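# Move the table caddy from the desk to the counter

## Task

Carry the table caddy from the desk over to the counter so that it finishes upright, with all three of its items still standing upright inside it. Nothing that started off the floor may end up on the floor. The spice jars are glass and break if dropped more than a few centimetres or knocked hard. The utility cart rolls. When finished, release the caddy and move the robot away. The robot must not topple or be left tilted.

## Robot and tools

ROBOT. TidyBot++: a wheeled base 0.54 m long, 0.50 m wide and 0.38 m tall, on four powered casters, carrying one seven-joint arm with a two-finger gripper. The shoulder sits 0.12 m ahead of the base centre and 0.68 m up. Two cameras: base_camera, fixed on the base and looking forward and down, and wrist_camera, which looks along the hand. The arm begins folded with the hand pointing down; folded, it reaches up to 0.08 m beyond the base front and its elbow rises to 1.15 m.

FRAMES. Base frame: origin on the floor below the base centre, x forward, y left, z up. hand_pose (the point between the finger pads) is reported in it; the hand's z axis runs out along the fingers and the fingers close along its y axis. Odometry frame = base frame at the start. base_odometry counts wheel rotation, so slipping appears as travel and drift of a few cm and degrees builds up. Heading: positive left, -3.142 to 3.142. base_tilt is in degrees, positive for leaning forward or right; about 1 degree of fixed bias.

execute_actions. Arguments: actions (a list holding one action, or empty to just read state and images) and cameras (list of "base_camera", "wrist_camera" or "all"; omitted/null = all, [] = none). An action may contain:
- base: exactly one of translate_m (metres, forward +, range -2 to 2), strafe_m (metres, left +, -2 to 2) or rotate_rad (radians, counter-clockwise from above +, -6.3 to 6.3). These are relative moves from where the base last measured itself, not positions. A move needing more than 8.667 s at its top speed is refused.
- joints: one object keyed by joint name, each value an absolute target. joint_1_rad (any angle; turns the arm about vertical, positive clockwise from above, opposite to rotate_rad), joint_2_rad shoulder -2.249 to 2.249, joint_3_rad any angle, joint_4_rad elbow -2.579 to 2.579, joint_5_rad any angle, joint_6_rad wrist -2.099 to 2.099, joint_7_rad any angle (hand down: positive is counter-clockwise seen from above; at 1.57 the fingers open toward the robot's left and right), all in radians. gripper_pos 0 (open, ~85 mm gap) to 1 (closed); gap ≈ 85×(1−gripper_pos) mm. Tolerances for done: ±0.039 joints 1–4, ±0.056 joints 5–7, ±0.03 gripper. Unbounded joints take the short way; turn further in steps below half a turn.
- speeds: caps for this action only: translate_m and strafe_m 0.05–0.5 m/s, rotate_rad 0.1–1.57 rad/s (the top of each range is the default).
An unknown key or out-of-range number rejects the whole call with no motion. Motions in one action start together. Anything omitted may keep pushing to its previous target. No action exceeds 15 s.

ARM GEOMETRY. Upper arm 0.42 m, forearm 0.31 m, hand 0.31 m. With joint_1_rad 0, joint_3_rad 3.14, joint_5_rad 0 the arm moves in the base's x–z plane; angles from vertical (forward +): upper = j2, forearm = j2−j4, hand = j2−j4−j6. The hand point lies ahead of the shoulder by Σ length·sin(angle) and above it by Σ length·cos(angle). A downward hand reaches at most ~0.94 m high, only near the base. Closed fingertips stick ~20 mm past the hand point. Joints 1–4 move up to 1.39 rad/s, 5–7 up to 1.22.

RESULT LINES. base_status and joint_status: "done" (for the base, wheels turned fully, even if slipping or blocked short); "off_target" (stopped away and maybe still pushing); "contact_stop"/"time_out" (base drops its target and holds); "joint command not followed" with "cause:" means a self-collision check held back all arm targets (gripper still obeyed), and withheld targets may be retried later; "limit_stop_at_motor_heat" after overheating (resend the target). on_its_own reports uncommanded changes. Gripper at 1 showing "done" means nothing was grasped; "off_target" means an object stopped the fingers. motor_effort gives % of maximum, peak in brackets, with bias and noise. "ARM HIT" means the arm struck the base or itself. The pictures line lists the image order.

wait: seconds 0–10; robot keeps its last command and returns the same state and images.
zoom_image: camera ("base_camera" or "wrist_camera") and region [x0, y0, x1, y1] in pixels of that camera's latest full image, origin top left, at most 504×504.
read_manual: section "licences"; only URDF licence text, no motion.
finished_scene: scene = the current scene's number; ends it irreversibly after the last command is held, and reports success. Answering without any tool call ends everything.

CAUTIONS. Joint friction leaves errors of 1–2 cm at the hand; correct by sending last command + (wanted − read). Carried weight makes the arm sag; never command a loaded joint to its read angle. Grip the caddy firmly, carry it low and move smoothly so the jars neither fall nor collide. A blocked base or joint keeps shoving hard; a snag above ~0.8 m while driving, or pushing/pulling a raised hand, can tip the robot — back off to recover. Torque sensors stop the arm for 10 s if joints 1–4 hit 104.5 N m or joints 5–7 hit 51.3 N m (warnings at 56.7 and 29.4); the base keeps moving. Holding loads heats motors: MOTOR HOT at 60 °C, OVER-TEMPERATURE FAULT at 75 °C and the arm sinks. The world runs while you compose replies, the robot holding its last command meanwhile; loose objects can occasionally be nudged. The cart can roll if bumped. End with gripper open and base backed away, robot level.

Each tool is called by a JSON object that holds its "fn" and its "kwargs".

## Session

{"fn": "execute_actions", "kwargs": {"actions": [{"joints": {"joint_2_rad": -0.35, "joint_4_rad": -1.9, "joint_6_rad": -0.3}}]}}

Scene clock: 1.83 s.
base_odometry: x=+0.000 y=+0.000 heading=+0.000 (m, m, rad; odometry frame)
base_tilt: forward=-0.6 right=-0.2 (deg)
base_status: not commanded
joint_positions: joint_1_rad=+0.045 joint_2_rad=-0.337 joint_3_rad=+3.138 joint_4_rad=-1.915 joint_5_rad=-0.038 joint_6_rad=-0.324 joint_7_rad=+1.552 gripper_pos=+0.000
joint_status: all done
motor_effort: joint_1_rad=-1(0) joint_2_rad=-9(10) joint_3_rad=+0(0) joint_4_rad=+24(24) joint_5_rad=+1(0) joint_6_rad=+8(8) joint_7_rad=-1(1) (%)
hand_pose: x=+0.5885 y=-0.0142 z=+0.9754 quat_wxyz=(-0.008, +0.813, -0.035, +0.581) (m; base frame)
pictures: base_camera, wrist_camera
camera_calibration (this result's frames):
wrist_camera: T_world_to_cam=[[-0.000798339, -0.997303, -0.073389, 0.0656579], [-0.31165, 0.0699822, -0.947616, 1.1658], [0.950196, 0.0221152, -0.310866, -0.120958], [0, 0, 0, 1]] pos_world=[0.478308, -0.0134294, 1.07195]
Images, in order (width x height): base_camera 644x364, wrist_camera 644x476.

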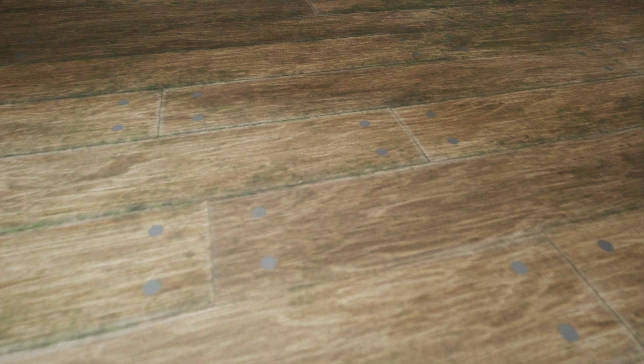

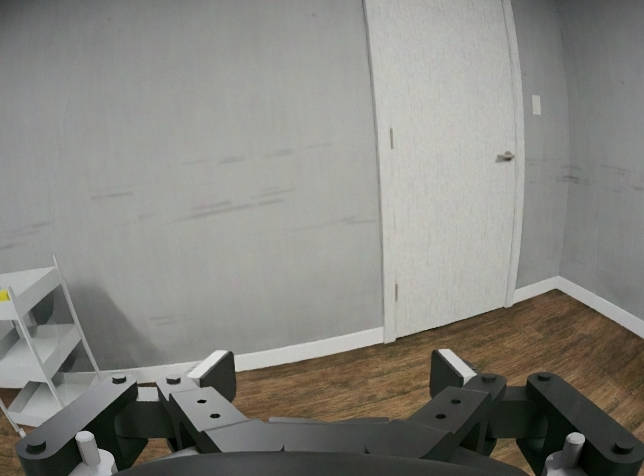

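{"fn": "execute_actions", "kwargs": {"actions": [{"joints": {"joint_1_rad": 1.4, "joint_5_rad": 0.03, "joint_7_rad": 1.595}}], "cameras": ["wrist_camera"]}}

Scene clock: 4.93 s.
base_odometry: x=+0.000 y=+0.000 heading=+0.000 (m, m, rad; odometry frame)
base_tilt: forward=-0.6 right=-0.2 (deg)
base_status: not commanded
joint_positions: joint_1_rad=+1.379 joint_2_rad=-0.337 joint_3_rad=+3.138 joint_4_rad=-1.915 joint_5_rad=-0.018 joint_6_rad=-0.324 joint_7_rad=+1.558 gripper_pos=+0.000
joint_status: all done
motor_effort: joint_1_rad=+0(1) joint_2_rad=-9(9) joint_3_rad=+0(1) joint_4_rad=+24(24) joint_5_rad=+1(1) joint_6_rad=+8(8) joint_7_rad=-1(1) (%)
hand_pose: x=+0.2134 y=-0.4601 z=+0.9753 quat_wxyz=(+0.360, +0.622, -0.525, +0.455) (m; base frame)
pictures: wrist_camera
camera_calibration (this result's frames):
wrist_camera: T_world_to_cam=[[-0.970684, -0.235449, -0.0483402, 0.153741], [-0.02908, 0.314676, -0.948753, 1.13344], [0.238595, -0.919534, -0.312298, -0.0347076], [0, 0, 0, 1]] pos_world=[0.190476, -0.352385, 1.07195]
Images, in order (width x height): wrist_camera 644x476.

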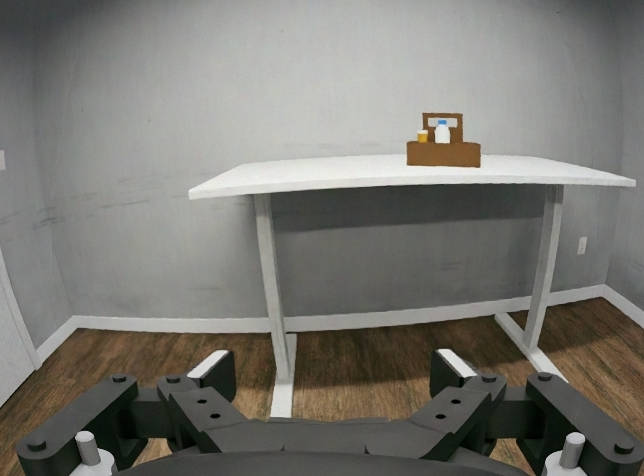

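{"fn": "zoom_image", "kwargs": {"camera": "wrist_camera", "region": [370, 90, 530, 200]}}

{"fn": "execute_actions", "kwargs": {"actions": [{"joints": {"joint_1_rad": 2.9}}], "cameras": ["wrist_camera"]}}

Region (370, 90, 530, 200) of wrist_camera's 644x476 image, scaled by 3.150; it fills the top 346 rows of this view, and the rest is white.

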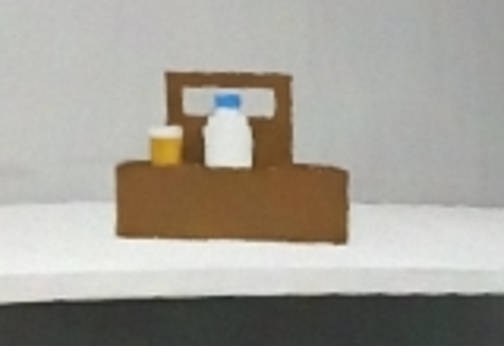

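Scene clock: 8.63 s.
base_odometry: x=+0.000 y=+0.000 heading=+0.000 (m, m, rad; odometry frame)
base_tilt: forward=-0.6 right=-0.2 (deg)
base_status: not commanded
joint_positions: joint_1_rad=+2.879 joint_2_rad=-0.337 joint_3_rad=+3.138 joint_4_rad=-1.915 joint_5_rad=-0.018 joint_6_rad=-0.324 joint_7_rad=+1.558 gripper_pos=+0.000
joint_status: all done
motor_effort: joint_1_rad=-1(3) joint_2_rad=-9(9) joint_3_rad=+0(1) joint_4_rad=+24(23) joint_5_rad=+1(1) joint_6_rad=+8(8) joint_7_rad=-1(1) (%)
hand_pose: x=-0.3333 y=-0.1267 z=+0.9753 quat_wxyz=(+0.574, +0.098, -0.808, +0.087) (m; base frame)
pictures: wrist_camera
camera_calibration (this result's frames):
wrist_camera: T_world_to_cam=[[-0.303607, 0.951581, -0.0481381, 0.0741401], [0.311776, 0.0514786, -0.94876, 1.09289], [-0.900343, -0.303059, -0.31231, 0.100839], [0, 0, 0, 1]] pos_world=[-0.227439, -0.0962508, 1.07195]
Images, in order (width x height): wrist_camera 644x476.

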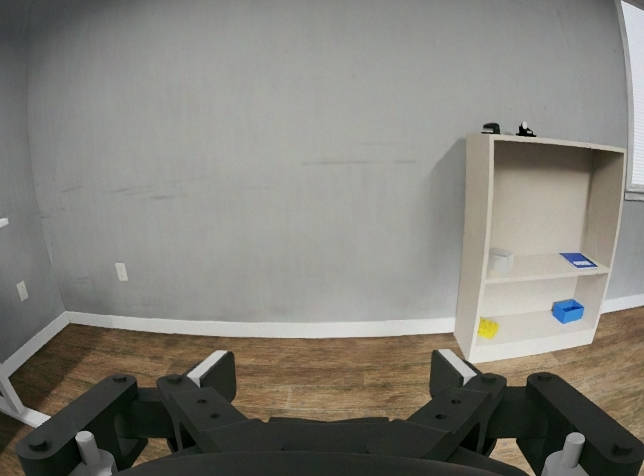

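{"fn": "execute_actions", "kwargs": {"actions": [{"joints": {"joint_1_rad": 4.5}}], "cameras": ["wrist_camera"]}}

Scene clock: 11.80 s.
base_odometry: x=+0.000 y=+0.000 heading=+0.000 (m, m, rad; odometry frame)
base_tilt: forward=-0.6 right=-0.2 (deg)
base_status: not commanded
joint_positions: joint_1_rad=+4.479 joint_2_rad=-0.337 joint_3_rad=+3.138 joint_4_rad=-1.915 joint_5_rad=-0.018 joint_6_rad=-0.324 joint_7_rad=+1.558 gripper_pos=+0.000
joint_status: all done
motor_effort: joint_1_rad=-1(2) joint_2_rad=-9(9) joint_3_rad=+0(1) joint_4_rad=+22(23) joint_5_rad=+1(0) joint_6_rad=+8(8) joint_7_rad=-1(0) (%)
hand_pose: x=+0.0056 y=+0.4558 z=+0.9753 quat_wxyz=(+0.463, -0.512, -0.633, -0.351) (m; base frame)
pictures: wrist_camera
camera_calibration (this result's frames):
wrist_camera: T_world_to_cam=[[0.960064, 0.275615, -0.0481038, -0.0762737], [0.0423596, -0.313143, -0.948761, 1.12495], [-0.276556, 0.908833, -0.312312, 0.0266102], [0, 0, 0, 1]] pos_world=[0.0329344, 0.349108, 1.07195]
Images, in order (width x height): wrist_camera 644x476.

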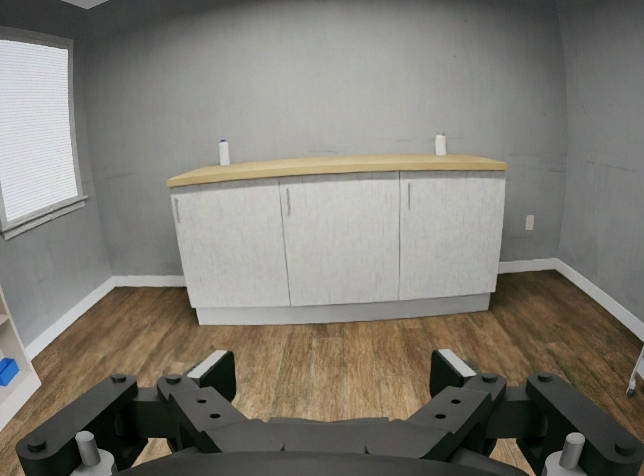

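{"fn": "execute_actions", "kwargs": {"actions": [{"base": {"strafe_m": -0.75}, "joints": {"joint_1_rad": 0.975, "joint_2_rad": -0.1, "joint_4_rad": -0.9, "joint_6_rad": -1.35}}], "cameras": []}}

{"fn": "execute_actions", "kwargs": {"actions": [{"base": {"translate_m": -0.6}}]}}

Scene clock: 38.30 s.
base_odometry: x=+0.001 y=-0.750 heading=+0.001 (m, m, rad; odometry frame)
base_tilt: forward=-0.6 right=-0.2 (deg)
base_status: done
joint_positions: joint_1_rad=+7.237 joint_2_rad=-0.117 joint_3_rad=+3.138 joint_4_rad=-0.920 joint_5_rad=-0.013 joint_6_rad=-1.320 joint_7_rad=+1.558 gripper_pos=+0.000
joint_status: all done
motor_effort: joint_1_rad=+0(1) joint_2_rad=-12(13) joint_3_rad=+0(2) joint_4_rad=+18(25) joint_5_rad=+1(0) joint_6_rad=+7(8) joint_7_rad=-1(0) (%)
hand_pose: x=+0.3806 y=-0.3565 z=+1.1544 quat_wxyz=(-0.215, -0.775, +0.403, -0.437) (m; base frame)
pictures: none
No camera images: the call's "cameras" was empty. Leave "cameras" out to get every camera's image.

Scene clock: 40.87 s.
base_odometry: x=-0.599 y=-0.751 heading=+0.001 (m, m, rad; odometry frame)
base_tilt: forward=-0.6 right=-0.2 (deg)
base_status: done
joint_positions: joint_1_rad=+7.239 joint_2_rad=-0.106 joint_3_rad=+3.138 joint_4_rad=-0.919 joint_5_rad=-0.012 joint_6_rad=-1.321 joint_7_rad=+1.558 gripper_pos=+0.000
joint_status: not commanded
motor_effort: joint_1_rad=-1(1) joint_2_rad=-12(13) joint_3_rad=+0(2) joint_4_rad=+19(19) joint_5_rad=+0(1) joint_6_rad=+7(7) joint_7_rad=+0(0) (%)
hand_pose: x=+0.3825 y=-0.3609 z=+1.1503 quat_wxyz=(-0.213, -0.776, +0.405, -0.433) (m; base frame)
pictures: base_camera, wrist_camera
camera_calibration (this result's frames):
wrist_camera: T_world_to_cam=[[-0.787571, -0.614303, -0.0486167, 0.143263], [-0.288396, 0.43716, -0.851891, 1.30513], [0.544572, -0.656904, -0.521458, 0.289202], [0, 0, 0, 1]] pos_world=[0.331733, -0.292565, 1.2696]
Images, in order (width x height): base_camera 644x364, wrist_camera 644x476.

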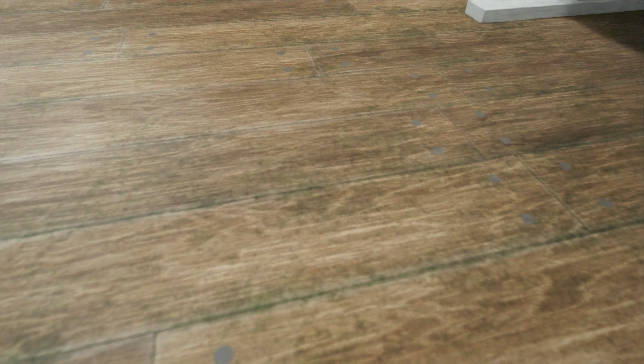

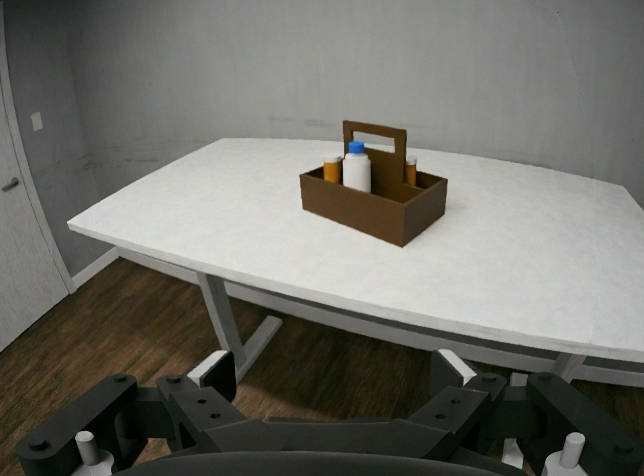

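{"fn": "zoom_image", "kwargs": {"camera": "wrist_camera", "region": [280, 105, 470, 260]}}

Region (280, 105, 470, 260) of wrist_camera's 644x476 image, scaled by 2.653; it fills the top 411 rows of this view, and the rest is white.

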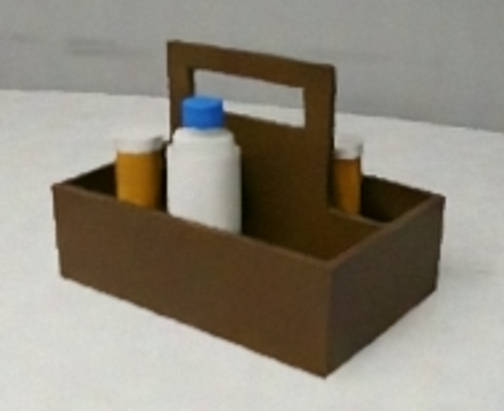

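{"fn": "execute_actions", "kwargs": {"actions": [{"base": {"rotate_rad": -0.10}, "joints": {"joint_1_rad": 1.27, "joint_2_rad": 0.21, "joint_3_rad": 3.142, "joint_4_rad": -1.298, "joint_5_rad": -1.585, "joint_6_rad": -1.225, "joint_7_rad": 3.085}}], "cameras": ["wrist_camera"]}}

Scene clock: 53.47 s.
base_odometry: x=-0.599 y=-0.751 heading=-0.099 (m, m, rad; odometry frame)
base_tilt: forward=-0.6 right=-0.2 (deg)
base_status: done
joint_positions: joint_1_rad=+7.535 joint_2_rad=+0.207 joint_3_rad=+3.138 joint_4_rad=-1.280 joint_5_rad=-1.555 joint_6_rad=-1.251 joint_7_rad=+3.059 gripper_pos=+0.000
joint_status: all done
motor_effort: joint_1_rad=+0(2) joint_2_rad=-26(27) joint_3_rad=-1(3) joint_4_rad=+20(20) joint_5_rad=-8(8) joint_6_rad=+1(8) joint_7_rad=+0(0) (%)
hand_pose: x=+0.5576 y=-0.3779 z=+1.1240 quat_wxyz=(+0.000, -0.703, -0.002, -0.711) (m; base frame)
pictures: wrist_camera
camera_calibration (this result's frames):
wrist_camera: T_world_to_cam=[[0.0536006, -0.998562, 0.0000283335, -0.399512], [0.0235235, 0.00123432, -0.999723, 1.16815], [0.998285, 0.0535864, 0.0235558, -0.42818], [0, 0, 0, 1]] pos_world=[0.421381, -0.377435, 1.17792]
Images, in order (width x height): wrist_camera 644x476.

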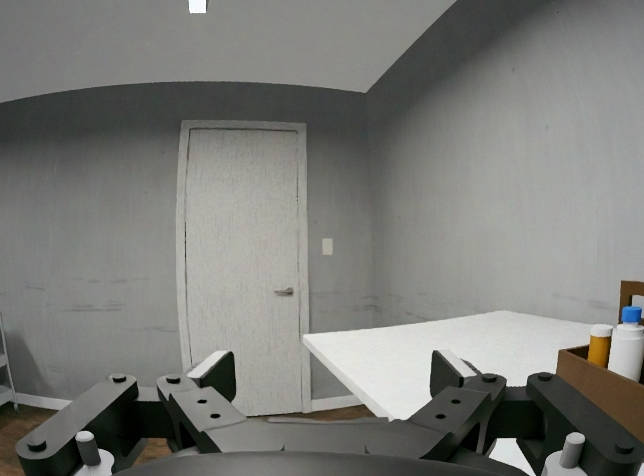

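{"fn": "execute_actions", "kwargs": {"actions": [{"base": {"strafe_m": -0.39}, "speeds": {"strafe_m": 0.35}}]}}

Scene clock: 56.37 s.
base_odometry: x=-0.638 y=-1.139 heading=-0.099 (m, m, rad; odometry frame)
base_tilt: forward=-0.6 right=-0.2 (deg)
base_status: done
joint_positions: joint_1_rad=+7.537 joint_2_rad=+0.210 joint_3_rad=+3.138 joint_4_rad=-1.281 joint_5_rad=-1.555 joint_6_rad=-1.250 joint_7_rad=+3.059 gripper_pos=+0.000
joint_status: not commanded
motor_effort: joint_1_rad=-1(2) joint_2_rad=-27(29) joint_3_rad=-2(3) joint_4_rad=+19(21) joint_5_rad=-8(9) joint_6_rad=+1(2) joint_7_rad=-1(0) (%)
hand_pose: x=+0.5573 y=-0.3805 z=+1.1220 quat_wxyz=(+0.001, -0.703, +0.001, -0.711) (m; base frame)
pictures: base_camera, wrist_camera
camera_calibration (this result's frames):
wrist_camera: T_world_to_cam=[[0.0506003, -0.998711, -0.00408374, -0.395798], [0.022273, 0.00521642, -0.999738, 1.16839], [0.998471, 0.0504961, 0.0225082, -0.427744], [0, 0, 0, 1]] pos_world=[0.421094, -0.379783, 1.1761]
Images, in order (width x height): base_camera 644x364, wrist_camera 644x476.

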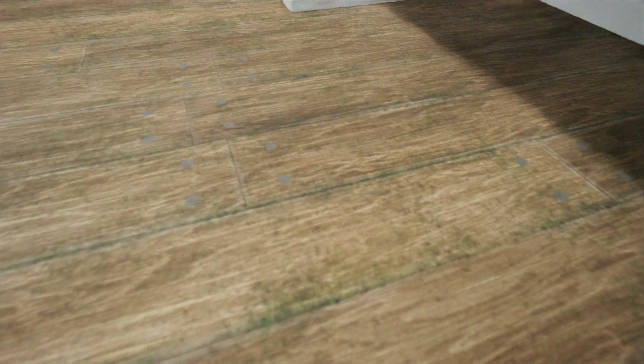

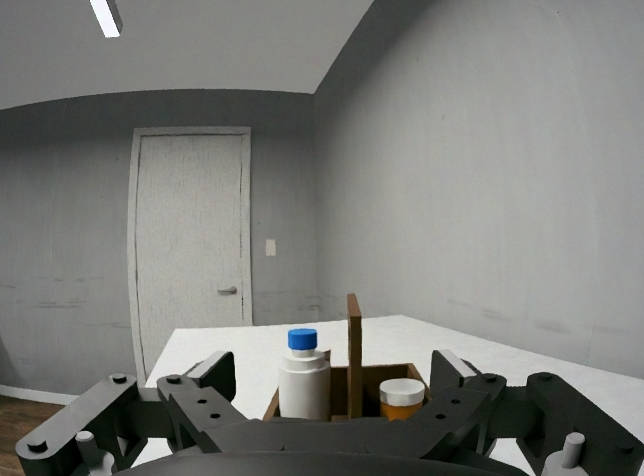

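{"fn": "zoom_image", "kwargs": {"camera": "wrist_camera", "region": [200, 275, 470, 435]}}

Region (200, 275, 470, 435) of wrist_camera's 644x476 image, scaled by 1.867; it fills the top 299 rows of this view, and the rest is white.

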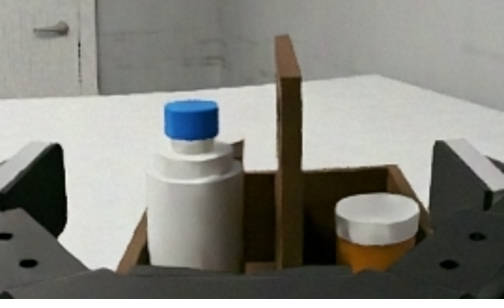

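{"fn": "zoom_image", "kwargs": {"camera": "wrist_camera", "region": [310, 280, 400, 350]}}

Region (310, 280, 400, 350) of wrist_camera's 644x476 image, scaled by 5.600.

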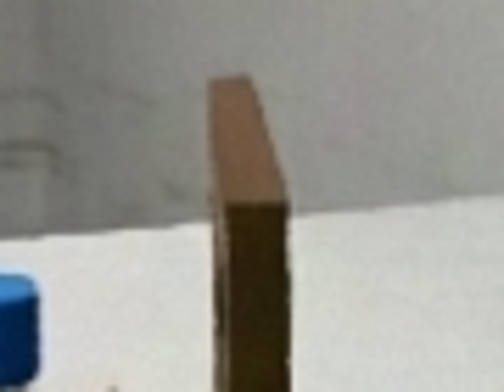

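{"fn": "execute_actions", "kwargs": {"actions": [{"base": {"translate_m": 0.10}, "joints": {"joint_2_rad": 0.255, "joint_4_rad": -1.221, "gripper_pos": 0.3}, "speeds": {"translate_m": 0.15}}], "cameras": ["wrist_camera"]}}

Scene clock: 66.17 s.
base_odometry: x=-0.538 y=-1.149 heading=-0.099 (m, m, rad; odometry frame)
base_tilt: forward=-0.6 right=-0.2 (deg)
base_status: done
joint_positions: joint_1_rad=+7.539 joint_2_rad=+0.244 joint_3_rad=+3.138 joint_4_rad=-1.233 joint_5_rad=-1.555 joint_6_rad=-1.250 joint_7_rad=+3.059 gripper_pos=+0.300
joint_status: all done
motor_effort: joint_1_rad=-1(2) joint_2_rad=-26(28) joint_3_rad=-2(3) joint_4_rad=+20(21) joint_5_rad=-8(8) joint_6_rad=+1(1) joint_7_rad=+0(0) (%)
hand_pose: x=+0.5608 y=-0.3942 z=+1.1244 quat_wxyz=(-0.005, -0.702, -0.003, -0.712) (m; base frame)
pictures: wrist_camera
camera_calibration (this result's frames):
wrist_camera: T_world_to_cam=[[0.0487303, -0.998772, 0.00897785, -0.423369], [0.0266533, -0.00768502, -0.999615, 1.16309], [0.998456, 0.0489509, 0.026246, -0.435423], [0, 0, 0, 1]] pos_world=[0.424382, -0.392597, 1.17787]
Images, in order (width x height): wrist_camera 644x476.

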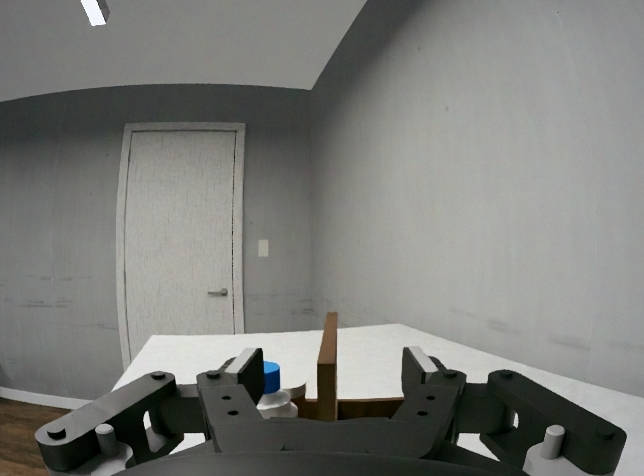

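{"fn": "zoom_image", "kwargs": {"camera": "wrist_camera", "region": [230, 295, 440, 425]}}

Region (230, 295, 440, 425) of wrist_camera's 644x476 image, scaled by 2.400; it fills the top 312 rows of this view, and the rest is white.

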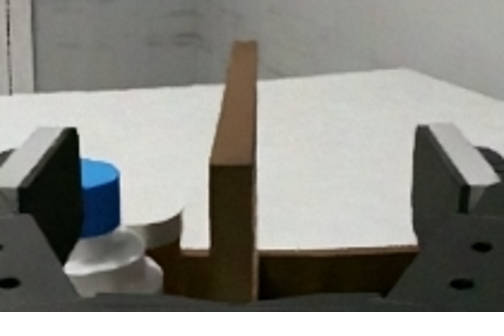

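{"fn": "execute_actions", "kwargs": {"actions": [{"base": {"translate_m": 0.047}, "joints": {"joint_4_rad": -1.256, "gripper_pos": 0.55}, "speeds": {"translate_m": 0.08}}], "cameras": ["wrist_camera"]}}

Scene clock: 70.80 s.
base_odometry: x=-0.491 y=-1.154 heading=-0.099 (m, m, rad; odometry frame)
base_tilt: forward=-0.6 right=-0.2 (deg)
base_status: done
joint_positions: joint_1_rad=+7.541 joint_2_rad=+0.247 joint_3_rad=+3.138 joint_4_rad=-1.247 joint_5_rad=-1.555 joint_6_rad=-1.250 joint_7_rad=+3.059 gripper_pos=+0.550
joint_status: all done
motor_effort: joint_1_rad=+0(2) joint_2_rad=-27(28) joint_3_rad=-2(3) joint_4_rad=+20(20) joint_5_rad=-8(9) joint_6_rad=+1(1) joint_7_rad=-1(0) (%)
hand_pose: x=+0.5604 y=-0.3965 z=+1.1176 quat_wxyz=(+0.000, -0.704, +0.003, -0.711) (m; base frame)
pictures: wrist_camera
camera_calibration (this result's frames):
wrist_camera: T_world_to_cam=[[0.0466734, -0.99889, -0.00633174, -0.407362], [0.0217009, 0.00735109, -0.999737, 1.16519], [0.998674, 0.0465237, 0.0220199, -0.431127], [0, 0, 0, 1]] pos_world=[0.424283, -0.395418, 1.17179]
Images, in order (width x height): wrist_camera 644x476.

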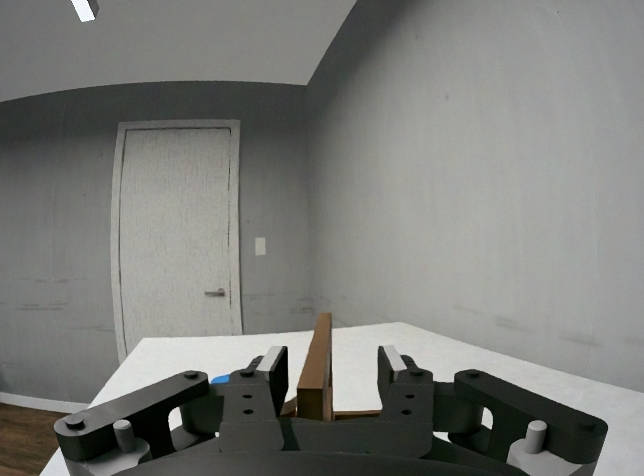

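{"fn": "zoom_image", "kwargs": {"camera": "wrist_camera", "region": [230, 295, 440, 425]}}

Region (230, 295, 440, 425) of wrist_camera's 644x476 image, scaled by 2.400; it fills the top 312 rows of this view, and the rest is white.

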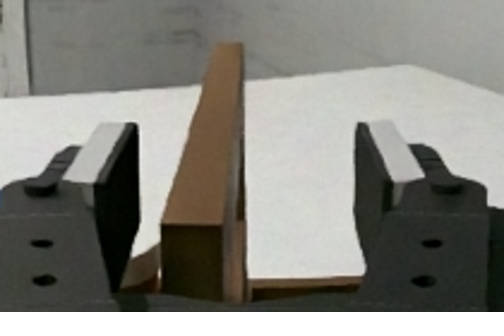

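{"fn": "execute_actions", "kwargs": {"actions": [{"joints": {"gripper_pos": 1.0}}], "cameras": ["wrist_camera"]}}

Scene clock: 73.07 s.
base_odometry: x=-0.491 y=-1.154 heading=-0.099 (m, m, rad; odometry frame)
base_tilt: forward=-0.6 right=-0.2 (deg)
base_status: not commanded
joint_positions: joint_1_rad=+7.541 joint_2_rad=+0.247 joint_3_rad=+3.138 joint_4_rad=-1.247 joint_5_rad=-1.555 joint_6_rad=-1.250 joint_7_rad=+3.059 gripper_pos=+0.924
joint_status: gripper_pos off_target (ended at +0.924, target +1.000)
motor_effort: joint_1_rad=+0(1) joint_2_rad=-26(27) joint_3_rad=-2(2) joint_4_rad=+20(20) joint_5_rad=-9(9) joint_6_rad=+1(2) joint_7_rad=-2(1) (%)
hand_pose: x=+0.5604 y=-0.3966 z=+1.1176 quat_wxyz=(+0.000, -0.704, +0.003, -0.711) (m; base frame)
pictures: wrist_camera
camera_calibration (this result's frames):
wrist_camera: T_world_to_cam=[[0.0462431, -0.99891, -0.00633425, -0.40726], [0.0217379, 0.00734581, -0.999737, 1.16517], [0.998694, 0.0460933, 0.0220539, -0.43134], [0, 0, 0, 1]] pos_world=[0.424281, -0.395493, 1.1718]
Images, in order (width x height): wrist_camera 644x476.

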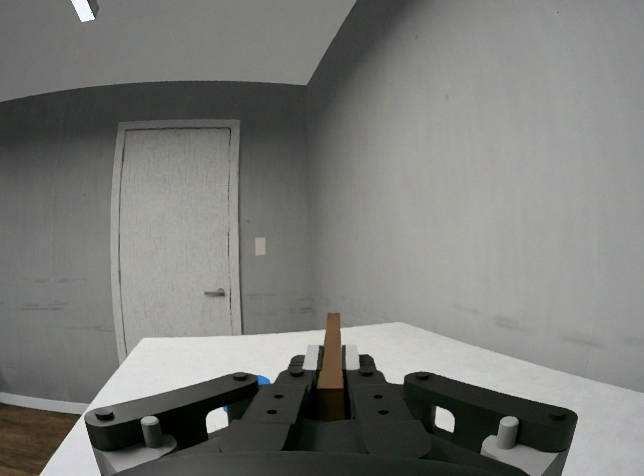

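{"fn": "execute_actions", "kwargs": {"actions": [{"joints": {"joint_2_rad": 0.232, "joint_4_rad": -1.07, "joint_5_rad": -1.515, "joint_7_rad": 2.88}}], "cameras": ["wrist_camera"]}}

Scene clock: 77.63 s.
base_odometry: x=-0.491 y=-1.154 heading=-0.099 (m, m, rad; odometry frame)
base_tilt: forward=-0.6 right=-0.2 (deg)
base_status: not commanded
joint_positions: joint_1_rad=+7.541 joint_2_rad=+0.256 joint_3_rad=+3.138 joint_4_rad=-1.104 joint_5_rad=-1.531 joint_6_rad=-1.250 joint_7_rad=+2.914 gripper_pos=+0.924
joint_status: all done
motor_effort: joint_1_rad=+0(0) joint_2_rad=-31(35) joint_3_rad=-2(3) joint_4_rad=+23(26) joint_5_rad=-13(15) joint_6_rad=+3(3) joint_7_rad=-1(1) (%)
hand_pose: x=+0.5596 y=-0.3948 z=+1.1644 quat_wxyz=(+0.003, -0.696, +0.007, -0.718) (m; base frame)
pictures: wrist_camera
camera_calibration (this result's frames):
wrist_camera: T_world_to_cam=[[0.0457606, -0.998831, -0.0155668, -0.394035], [0.0416877, 0.017479, -0.998978, 1.20387], [0.998082, 0.0450649, 0.0424389, -0.455389], [0, 0, 0, 1]] pos_world=[0.422361, -0.394095, 1.21583]
Images, in order (width x height): wrist_camera 644x476.

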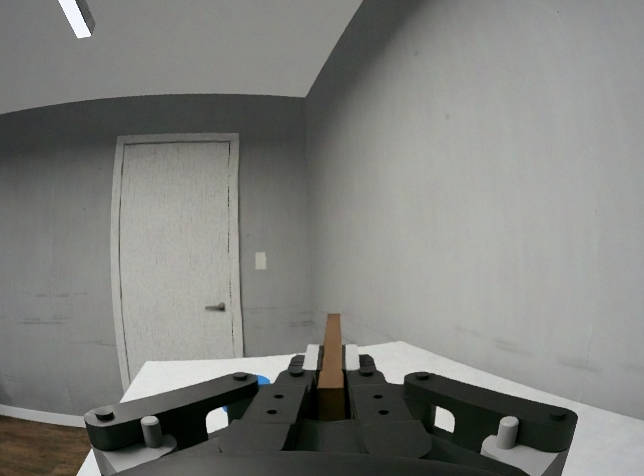

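{"fn": "execute_actions", "kwargs": {"actions": []}}

Scene clock: 80.60 s.
base_odometry: x=-0.491 y=-1.154 heading=-0.099 (m, m, rad; odometry frame)
base_tilt: forward=-0.6 right=-0.2 (deg)
base_status: not commanded
joint_positions: joint_1_rad=+7.541 joint_2_rad=+0.256 joint_3_rad=+3.138 joint_4_rad=-1.104 joint_5_rad=-1.531 joint_6_rad=-1.250 joint_7_rad=+2.914 gripper_pos=+0.924
joint_status: all done
motor_effort: joint_1_rad=-1(0) joint_2_rad=-31(35) joint_3_rad=-2(3) joint_4_rad=+24(26) joint_5_rad=-13(15) joint_6_rad=+3(3) joint_7_rad=+0(1) (%)
hand_pose: x=+0.5596 y=-0.3948 z=+1.1644 quat_wxyz=(+0.003, -0.696, +0.007, -0.718) (m; base frame)
pictures: base_camera, wrist_camera
camera_calibration (this result's frames):
wrist_camera: T_world_to_cam=[[0.0457608, -0.998831, -0.0155667, -0.394035], [0.0416881, 0.0174789, -0.998978, 1.20387], [0.998082, 0.0450651, 0.0424393, -0.45539], [0, 0, 0, 1]] pos_world=[0.422361, -0.394095, 1.21583]
Images, in order (width x height): base_camera 644x364, wrist_camera 644x476.

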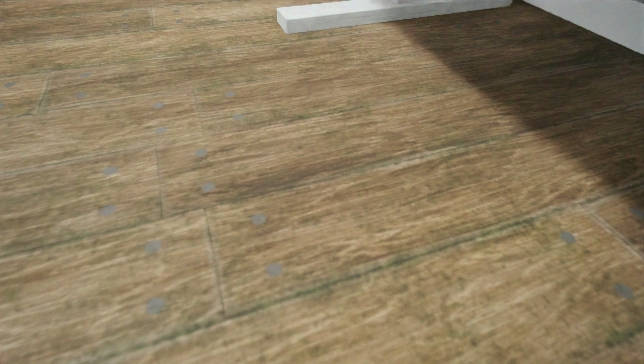

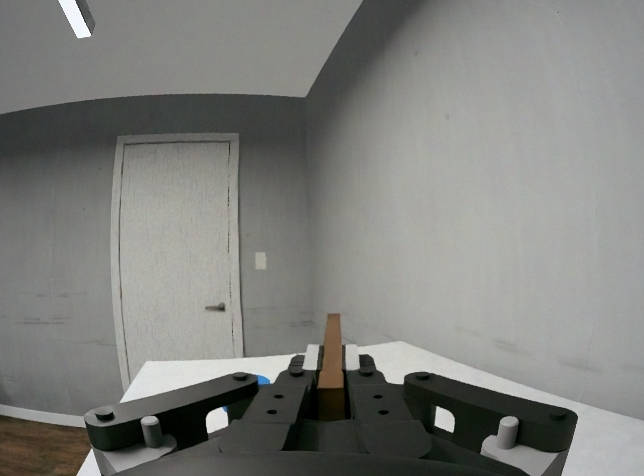

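{"fn": "execute_actions", "kwargs": {"actions": [{"base": {"strafe_m": 0.6}, "speeds": {"strafe_m": 0.35}}]}}

Scene clock: 94.10 s.
base_odometry: x=-0.432 y=-0.557 heading=-0.100 (m, m, rad; odometry frame)
base_tilt: forward=-0.6 right=-0.2 (deg)
base_status: done
joint_positions: joint_1_rad=+7.541 joint_2_rad=+0.254 joint_3_rad=+3.138 joint_4_rad=-1.104 joint_5_rad=-1.527 joint_6_rad=-1.250 joint_7_rad=+2.914 gripper_pos=+0.924
joint_status: not commanded
motor_effort: joint_1_rad=+0(1) joint_2_rad=-32(35) joint_3_rad=-3(4) joint_4_rad=+23(24) joint_5_rad=-13(14) joint_6_rad=+3(4) joint_7_rad=-1(1) (%)
hand_pose: x=+0.5593 y=-0.3941 z=+1.1645 quat_wxyz=(+0.002, -0.697, +0.006, -0.717) (m; base frame)
pictures: base_camera, wrist_camera
camera_calibration (this result's frames):
wrist_camera: T_world_to_cam=[[0.0450298, -0.998905, -0.0127265, -0.396229], [0.0393269, 0.0145021, -0.999121, 1.2043], [0.998211, 0.0444897, 0.0399369, -0.452532], [0, 0, 0, 1]] pos_world=[0.422203, -0.393127, 1.21627]
Images, in order (width x height): base_camera 644x364, wrist_camera 644x476.

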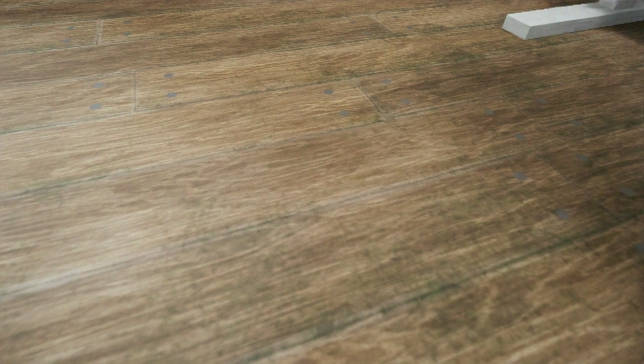

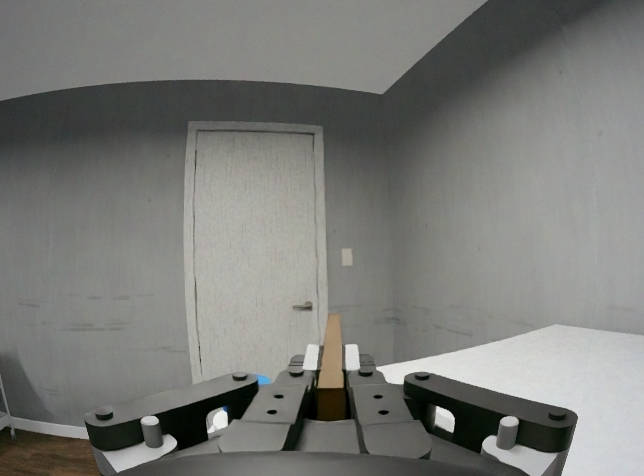

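{"fn": "execute_actions", "kwargs": {"actions": [{"base": {"rotate_rad": 1.68}, "speeds": {"rotate_rad": 0.8}}]}}

Scene clock: 98.00 s.
base_odometry: x=-0.432 y=-0.557 heading=+1.580 (m, m, rad; odometry frame)
base_tilt: forward=-0.6 right=-0.2 (deg)
base_status: done
joint_positions: joint_1_rad=+7.547 joint_2_rad=+0.254 joint_3_rad=+3.138 joint_4_rad=-1.104 joint_5_rad=-1.527 joint_6_rad=-1.250 joint_7_rad=+2.914 gripper_pos=+0.924
joint_status: not commanded
motor_effort: joint_1_rad=+0(4) joint_2_rad=-30(33) joint_3_rad=-3(6) joint_4_rad=+23(23) joint_5_rad=-13(14) joint_6_rad=+3(4) joint_7_rad=+0(0) (%)
hand_pose: x=+0.5567 y=-0.3972 z=+1.1642 quat_wxyz=(-0.001, -0.698, +0.009, -0.717) (m; base frame)
pictures: base_camera, wrist_camera
camera_calibration (this result's frames):
wrist_camera: T_world_to_cam=[[0.0382064, -0.999187, -0.0128402, -0.395399], [0.0387624, 0.0143219, -0.999146, 1.20439], [0.998518, 0.0376761, 0.0392781, -0.451911], [0, 0, 0, 1]] pos_world=[0.419663, -0.395301, 1.21603]
Images, in order (width x height): base_camera 644x364, wrist_camera 644x476.

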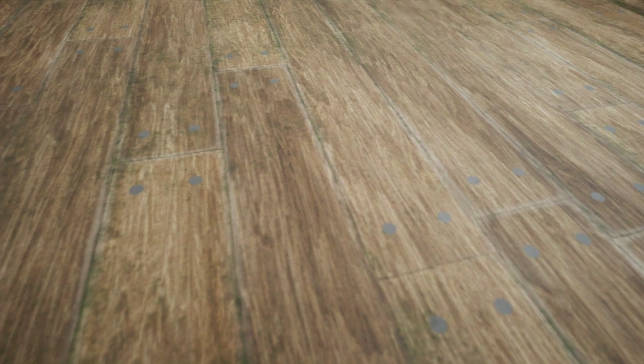

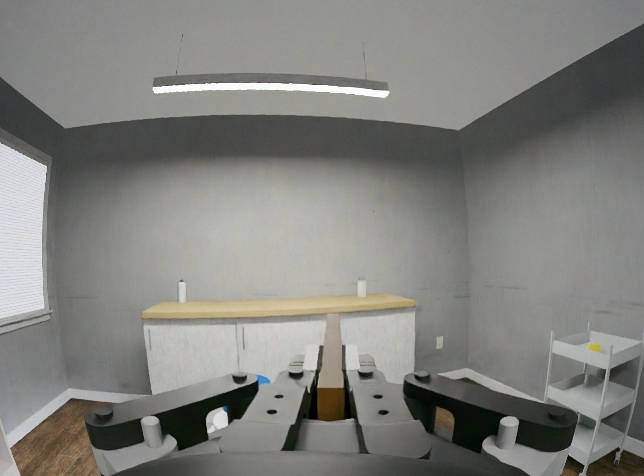

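{"fn": "zoom_image", "kwargs": {"camera": "wrist_camera", "region": [120, 260, 440, 420]}}

Region (120, 260, 440, 420) of wrist_camera's 644x476 image, scaled by 1.575.

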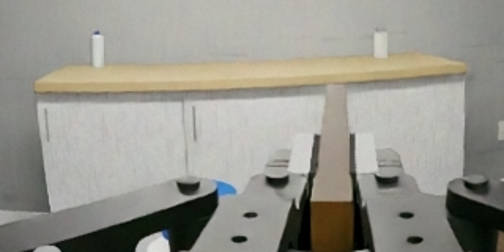

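{"fn": "execute_actions", "kwargs": {"actions": [{"base": {"rotate_rad": 0.25}, "speeds": {"rotate_rad": 0.7}}], "cameras": []}}

{"fn": "execute_actions", "kwargs": {"actions": [{"base": {"translate_m": 1.7}, "speeds": {"translate_m": 0.45}}]}}

Scene clock: 109.50 s.
base_odometry: x=-0.432 y=-0.557 heading=+1.830 (m, m, rad; odometry frame)
base_tilt: forward=-0.6 right=-0.2 (deg)
base_status: done
joint_positions: joint_1_rad=+7.544 joint_2_rad=+0.254 joint_3_rad=+3.140 joint_4_rad=-1.104 joint_5_rad=-1.527 joint_6_rad=-1.250 joint_7_rad=+2.914 gripper_pos=+0.924
joint_status: not commanded
motor_effort: joint_1_rad=+0(4) joint_2_rad=-30(34) joint_3_rad=-3(6) joint_4_rad=+24(23) joint_5_rad=-13(14) joint_6_rad=+3(5) joint_7_rad=+0(1) (%)
hand_pose: x=+0.5577 y=-0.3958 z=+1.1644 quat_wxyz=(+0.000, -0.698, +0.008, -0.716) (m; base frame)
pictures: none
No camera images: the call's "cameras" was empty. Leave "cameras" out to get every camera's image.

Scene clock: 114.53 s.
base_odometry: x=-0.869 y=+1.086 heading=+1.830 (m, m, rad; odometry frame)
base_tilt: forward=-0.6 right=-0.2 (deg)
base_status: done
joint_positions: joint_1_rad=+7.544 joint_2_rad=+0.254 joint_3_rad=+3.140 joint_4_rad=-1.104 joint_5_rad=-1.527 joint_6_rad=-1.250 joint_7_rad=+2.914 gripper_pos=+0.924
joint_status: not commanded
motor_effort: joint_1_rad=+0(2) joint_2_rad=-31(32) joint_3_rad=-2(4) joint_4_rad=+23(24) joint_5_rad=-13(13) joint_6_rad=+3(4) joint_7_rad=+0(1) (%)
hand_pose: x=+0.5574 y=-0.3961 z=+1.1644 quat_wxyz=(+0.000, -0.698, +0.008, -0.716) (m; base frame)
pictures: base_camera, wrist_camera
camera_calibration (this result's frames):
wrist_camera: T_world_to_cam=[[0.0397668, -0.999137, -0.0120332, -0.396175], [0.0384471, 0.0135638, -0.999169, 1.20444], [0.998469, 0.0392711, 0.0389533, -0.451622], [0, 0, 0, 1]] pos_world=[0.420378, -0.394434, 1.21626]
Images, in order (width x height): base_camera 644x364, wrist_camera 644x476.

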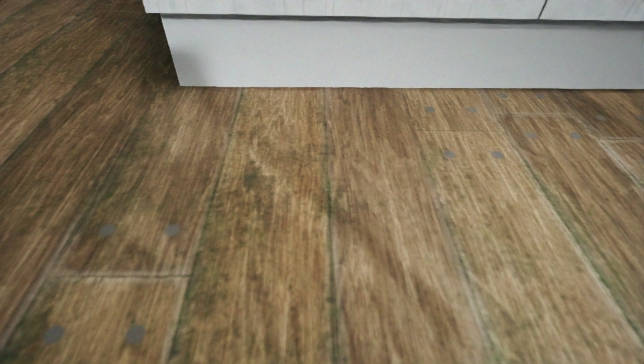

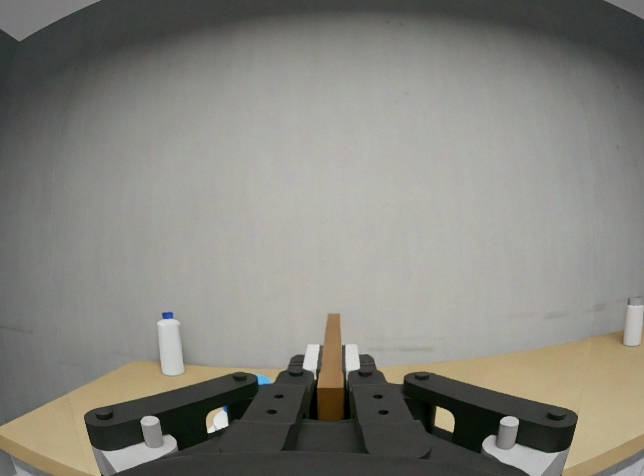

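{"fn": "zoom_image", "kwargs": {"camera": "wrist_camera", "region": [0, 300, 240, 476]}}

{"fn": "zoom_image", "kwargs": {"camera": "wrist_camera", "region": [404, 290, 644, 476]}}

Region (0, 300, 240, 476) of wrist_camera's 644x476 image, scaled by 2.100; it fills the top 370 rows of this view, and the rest is white.

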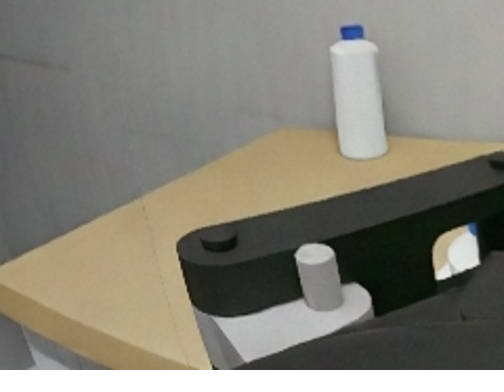

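Region (404, 290, 644, 476) of wrist_camera's 644x476 image, scaled by 2.100; it fills the top 391 rows of this view, and the rest is white.

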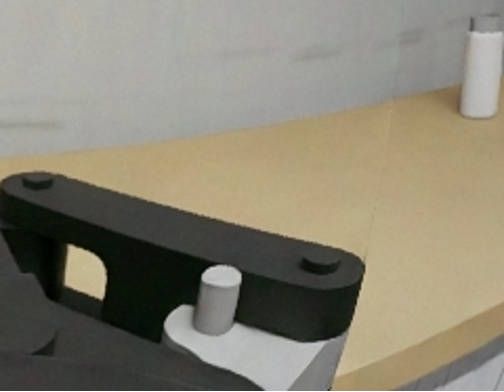

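{"fn": "execute_actions", "kwargs": {"actions": [{"base": {"translate_m": 0.42}, "joints": {"joint_2_rad": 0.415, "joint_4_rad": -0.891}, "speeds": {"translate_m": 0.3}}]}}

Scene clock: 130.13 s.
base_odometry: x=-0.977 y=+1.492 heading=+1.831 (m, m, rad; odometry frame)
base_tilt: forward=-0.6 right=-0.2 (deg)
base_status: done
joint_positions: joint_1_rad=+7.545 joint_2_rad=+0.448 joint_3_rad=+3.140 joint_4_rad=-0.928 joint_5_rad=-1.525 joint_6_rad=-1.250 joint_7_rad=+2.914 gripper_pos=+0.924
joint_status: all done
motor_effort: joint_1_rad=+0(3) joint_2_rad=-39(42) joint_3_rad=-4(6) joint_4_rad=+23(25) joint_5_rad=-13(14) joint_6_rad=+3(4) joint_7_rad=+0(1) (%)
hand_pose: x=+0.5809 y=-0.4709 z=+1.1281 quat_wxyz=(+0.006, -0.700, +0.015, -0.714) (m; base frame)
pictures: base_camera, wrist_camera
camera_calibration (this result's frames):
wrist_camera: T_world_to_cam=[[0.0387405, -0.998786, -0.0304228, -0.450772], [0.0315158, 0.0316518, -0.999002, 1.18064], [0.998752, 0.037743, 0.0327037, -0.46461], [0, 0, 0, 1]] pos_world=[0.444285, -0.470058, 1.18095]
Images, in order (width x height): base_camera 644x364, wrist_camera 644x476.

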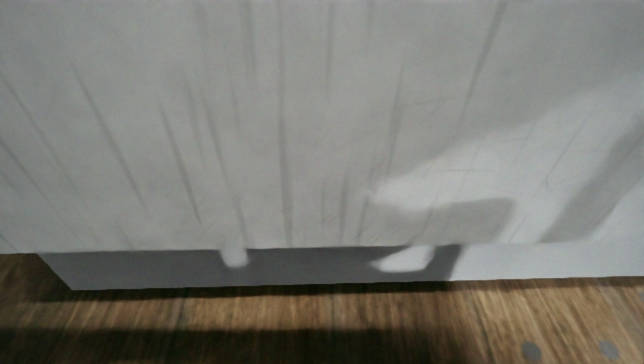

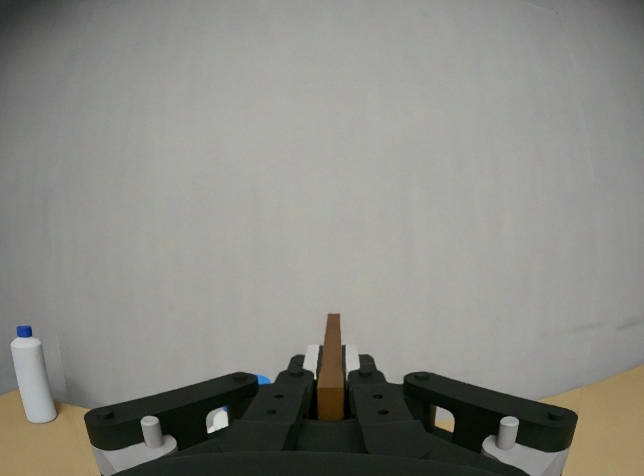

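{"fn": "zoom_image", "kwargs": {"camera": "wrist_camera", "region": [480, 340, 644, 476]}}

{"fn": "zoom_image", "kwargs": {"camera": "wrist_camera", "region": [0, 320, 164, 476]}}

Region (480, 340, 644, 476) of wrist_camera's 644x476 image, scaled by 3.073; it fills the top 418 rows of this view, and the rest is white.

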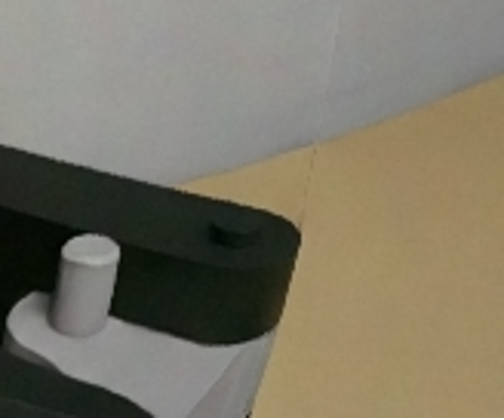

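Region (0, 320, 164, 476) of wrist_camera's 644x476 image, scaled by 3.073; it fills the top 479 rows of this view, and the rest is white.

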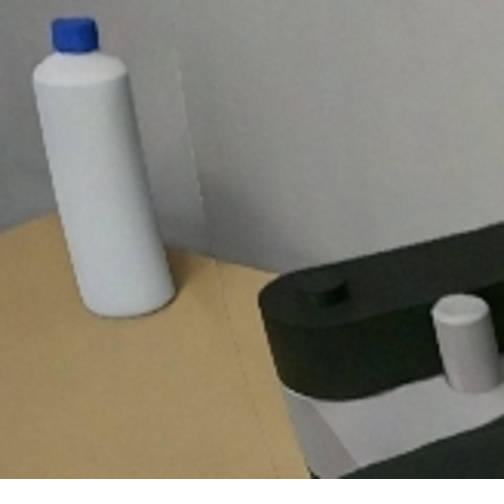

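{"fn": "execute_actions", "kwargs": {"actions": [{"joints": {"joint_2_rad": 0.61, "joint_4_rad": -0.66}}]}}

Scene clock: 138.07 s.
base_odometry: x=-0.977 y=+1.492 heading=+1.831 (m, m, rad; odometry frame)
base_tilt: forward=-0.6 right=-0.2 (deg)
base_status: not commanded
joint_positions: joint_1_rad=+7.545 joint_2_rad=+0.644 joint_3_rad=+3.140 joint_4_rad=-0.698 joint_5_rad=-1.525 joint_6_rad=-1.250 joint_7_rad=+2.914 gripper_pos=+0.924
joint_status: all done
motor_effort: joint_1_rad=-1(0) joint_2_rad=-45(50) joint_3_rad=-6(6) joint_4_rad=+23(24) joint_5_rad=-13(14) joint_6_rad=+3(4) joint_7_rad=+0(0) (%)
hand_pose: x=+0.6015 y=-0.5358 z=+1.0990 quat_wxyz=(-0.005, -0.696, +0.003, -0.718) (m; base frame)
pictures: base_camera, wrist_camera
camera_calibration (this result's frames):
wrist_camera: T_world_to_cam=[[0.0386455, -0.999251, 0.00187762, -0.552935], [0.0421288, -0.000248053, -0.999112, 1.12965], [0.998365, 0.0386902, 0.0420876, -0.491335], [0, 0, 0, 1]] pos_world=[0.464309, -0.533231, 1.15036]
Images, in order (width x height): base_camera 644x364, wrist_camera 644x476.

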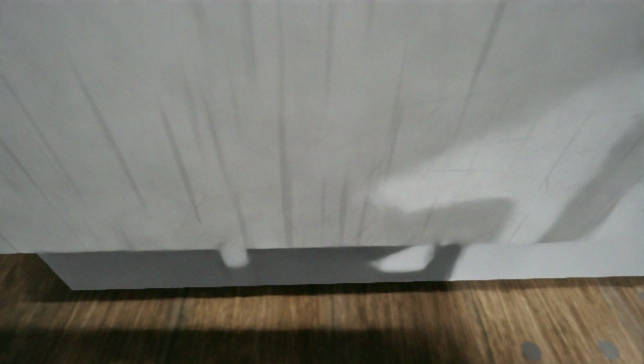

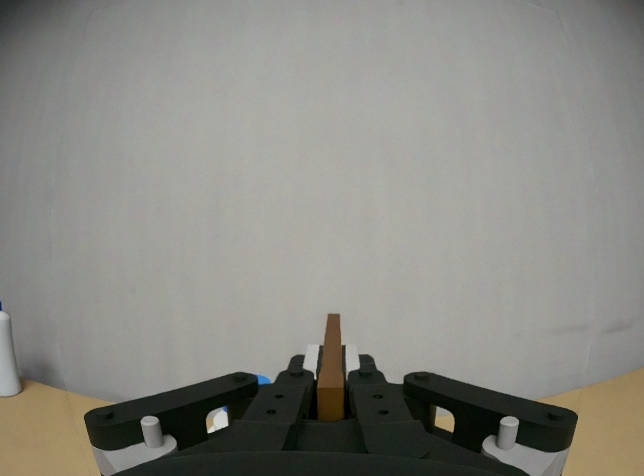

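{"fn": "execute_actions", "kwargs": {"actions": [{"joints": {"joint_2_rad": 0.645, "joint_4_rad": -0.63, "joint_5_rad": -1.493}}], "cameras": ["wrist_camera"]}}

Scene clock: 141.53 s.
base_odometry: x=-0.977 y=+1.492 heading=+1.831 (m, m, rad; odometry frame)
base_tilt: forward=-0.6 right=-0.2 (deg)
base_status: not commanded
joint_positions: joint_1_rad=+7.545 joint_2_rad=+0.665 joint_3_rad=+3.140 joint_4_rad=-0.665 joint_5_rad=-1.507 joint_6_rad=-1.250 joint_7_rad=+2.914 gripper_pos=+0.924
joint_status: all done
motor_effort: joint_1_rad=-1(1) joint_2_rad=-46(47) joint_3_rad=-6(6) joint_4_rad=+24(23) joint_5_rad=-13(13) joint_6_rad=+4(3) joint_7_rad=+0(0) (%)
hand_pose: x=+0.6034 y=-0.5427 z=+1.0937 quat_wxyz=(-0.013, -0.701, -0.002, -0.713) (m; base frame)
pictures: wrist_camera
camera_calibration (this result's frames):
wrist_camera: T_world_to_cam=[[0.0345451, -0.999224, 0.0189277, -0.576078], [0.029311, -0.0179179, -0.99941, 1.1227], [0.998973, 0.0350795, 0.0286693, -0.48039], [0, 0, 0, 1]] pos_world=[0.466889, -0.538663, 1.14672]
Images, in order (width x height): wrist_camera 644x476.

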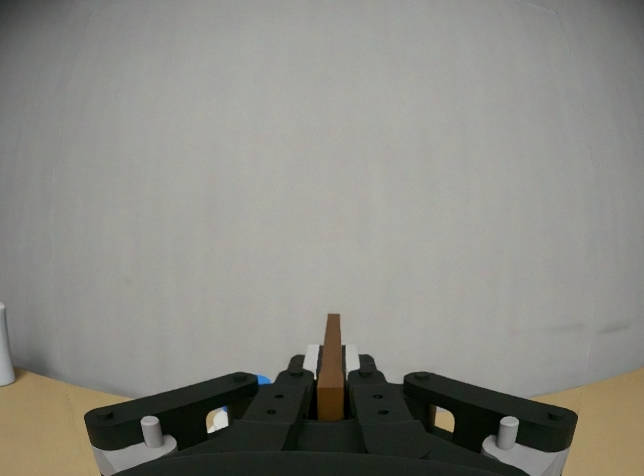

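{"fn": "execute_actions", "kwargs": {"actions": [{"joints": {"joint_2_rad": 0.665}}], "cameras": ["wrist_camera"]}}

Scene clock: 143.07 s.
base_odometry: x=-0.977 y=+1.492 heading=+1.831 (m, m, rad; odometry frame)
base_tilt: forward=-0.6 right=-0.2 (deg)
base_status: not commanded
joint_positions: joint_1_rad=+7.545 joint_2_rad=+0.686 joint_3_rad=+3.140 joint_4_rad=-0.665 joint_5_rad=-1.507 joint_6_rad=-1.250 joint_7_rad=+2.914 gripper_pos=+0.924
joint_status: all done
motor_effort: joint_1_rad=-1(0) joint_2_rad=-46(48) joint_3_rad=-6(6) joint_4_rad=+22(23) joint_5_rad=-13(13) joint_6_rad=+3(3) joint_7_rad=+0(0) (%)
hand_pose: x=+0.6059 y=-0.5507 z=+1.0799 quat_wxyz=(-0.006, -0.703, +0.005, -0.711) (m; base frame)
pictures: wrist_camera
camera_calibration (this result's frames):
wrist_camera: T_world_to_cam=[[0.0346011, -0.999401, -0.000706851, -0.562792], [0.0231084, 0.00150714, -0.999732, 1.12358], [0.999134, 0.0345755, 0.0231467, -0.476668], [0, 0, 0, 1]] pos_world=[0.469764, -0.547667, 1.13392]
Images, in order (width x height): wrist_camera 644x476.

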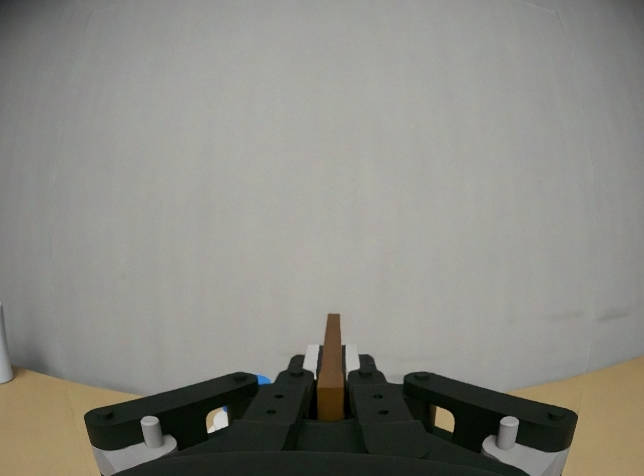

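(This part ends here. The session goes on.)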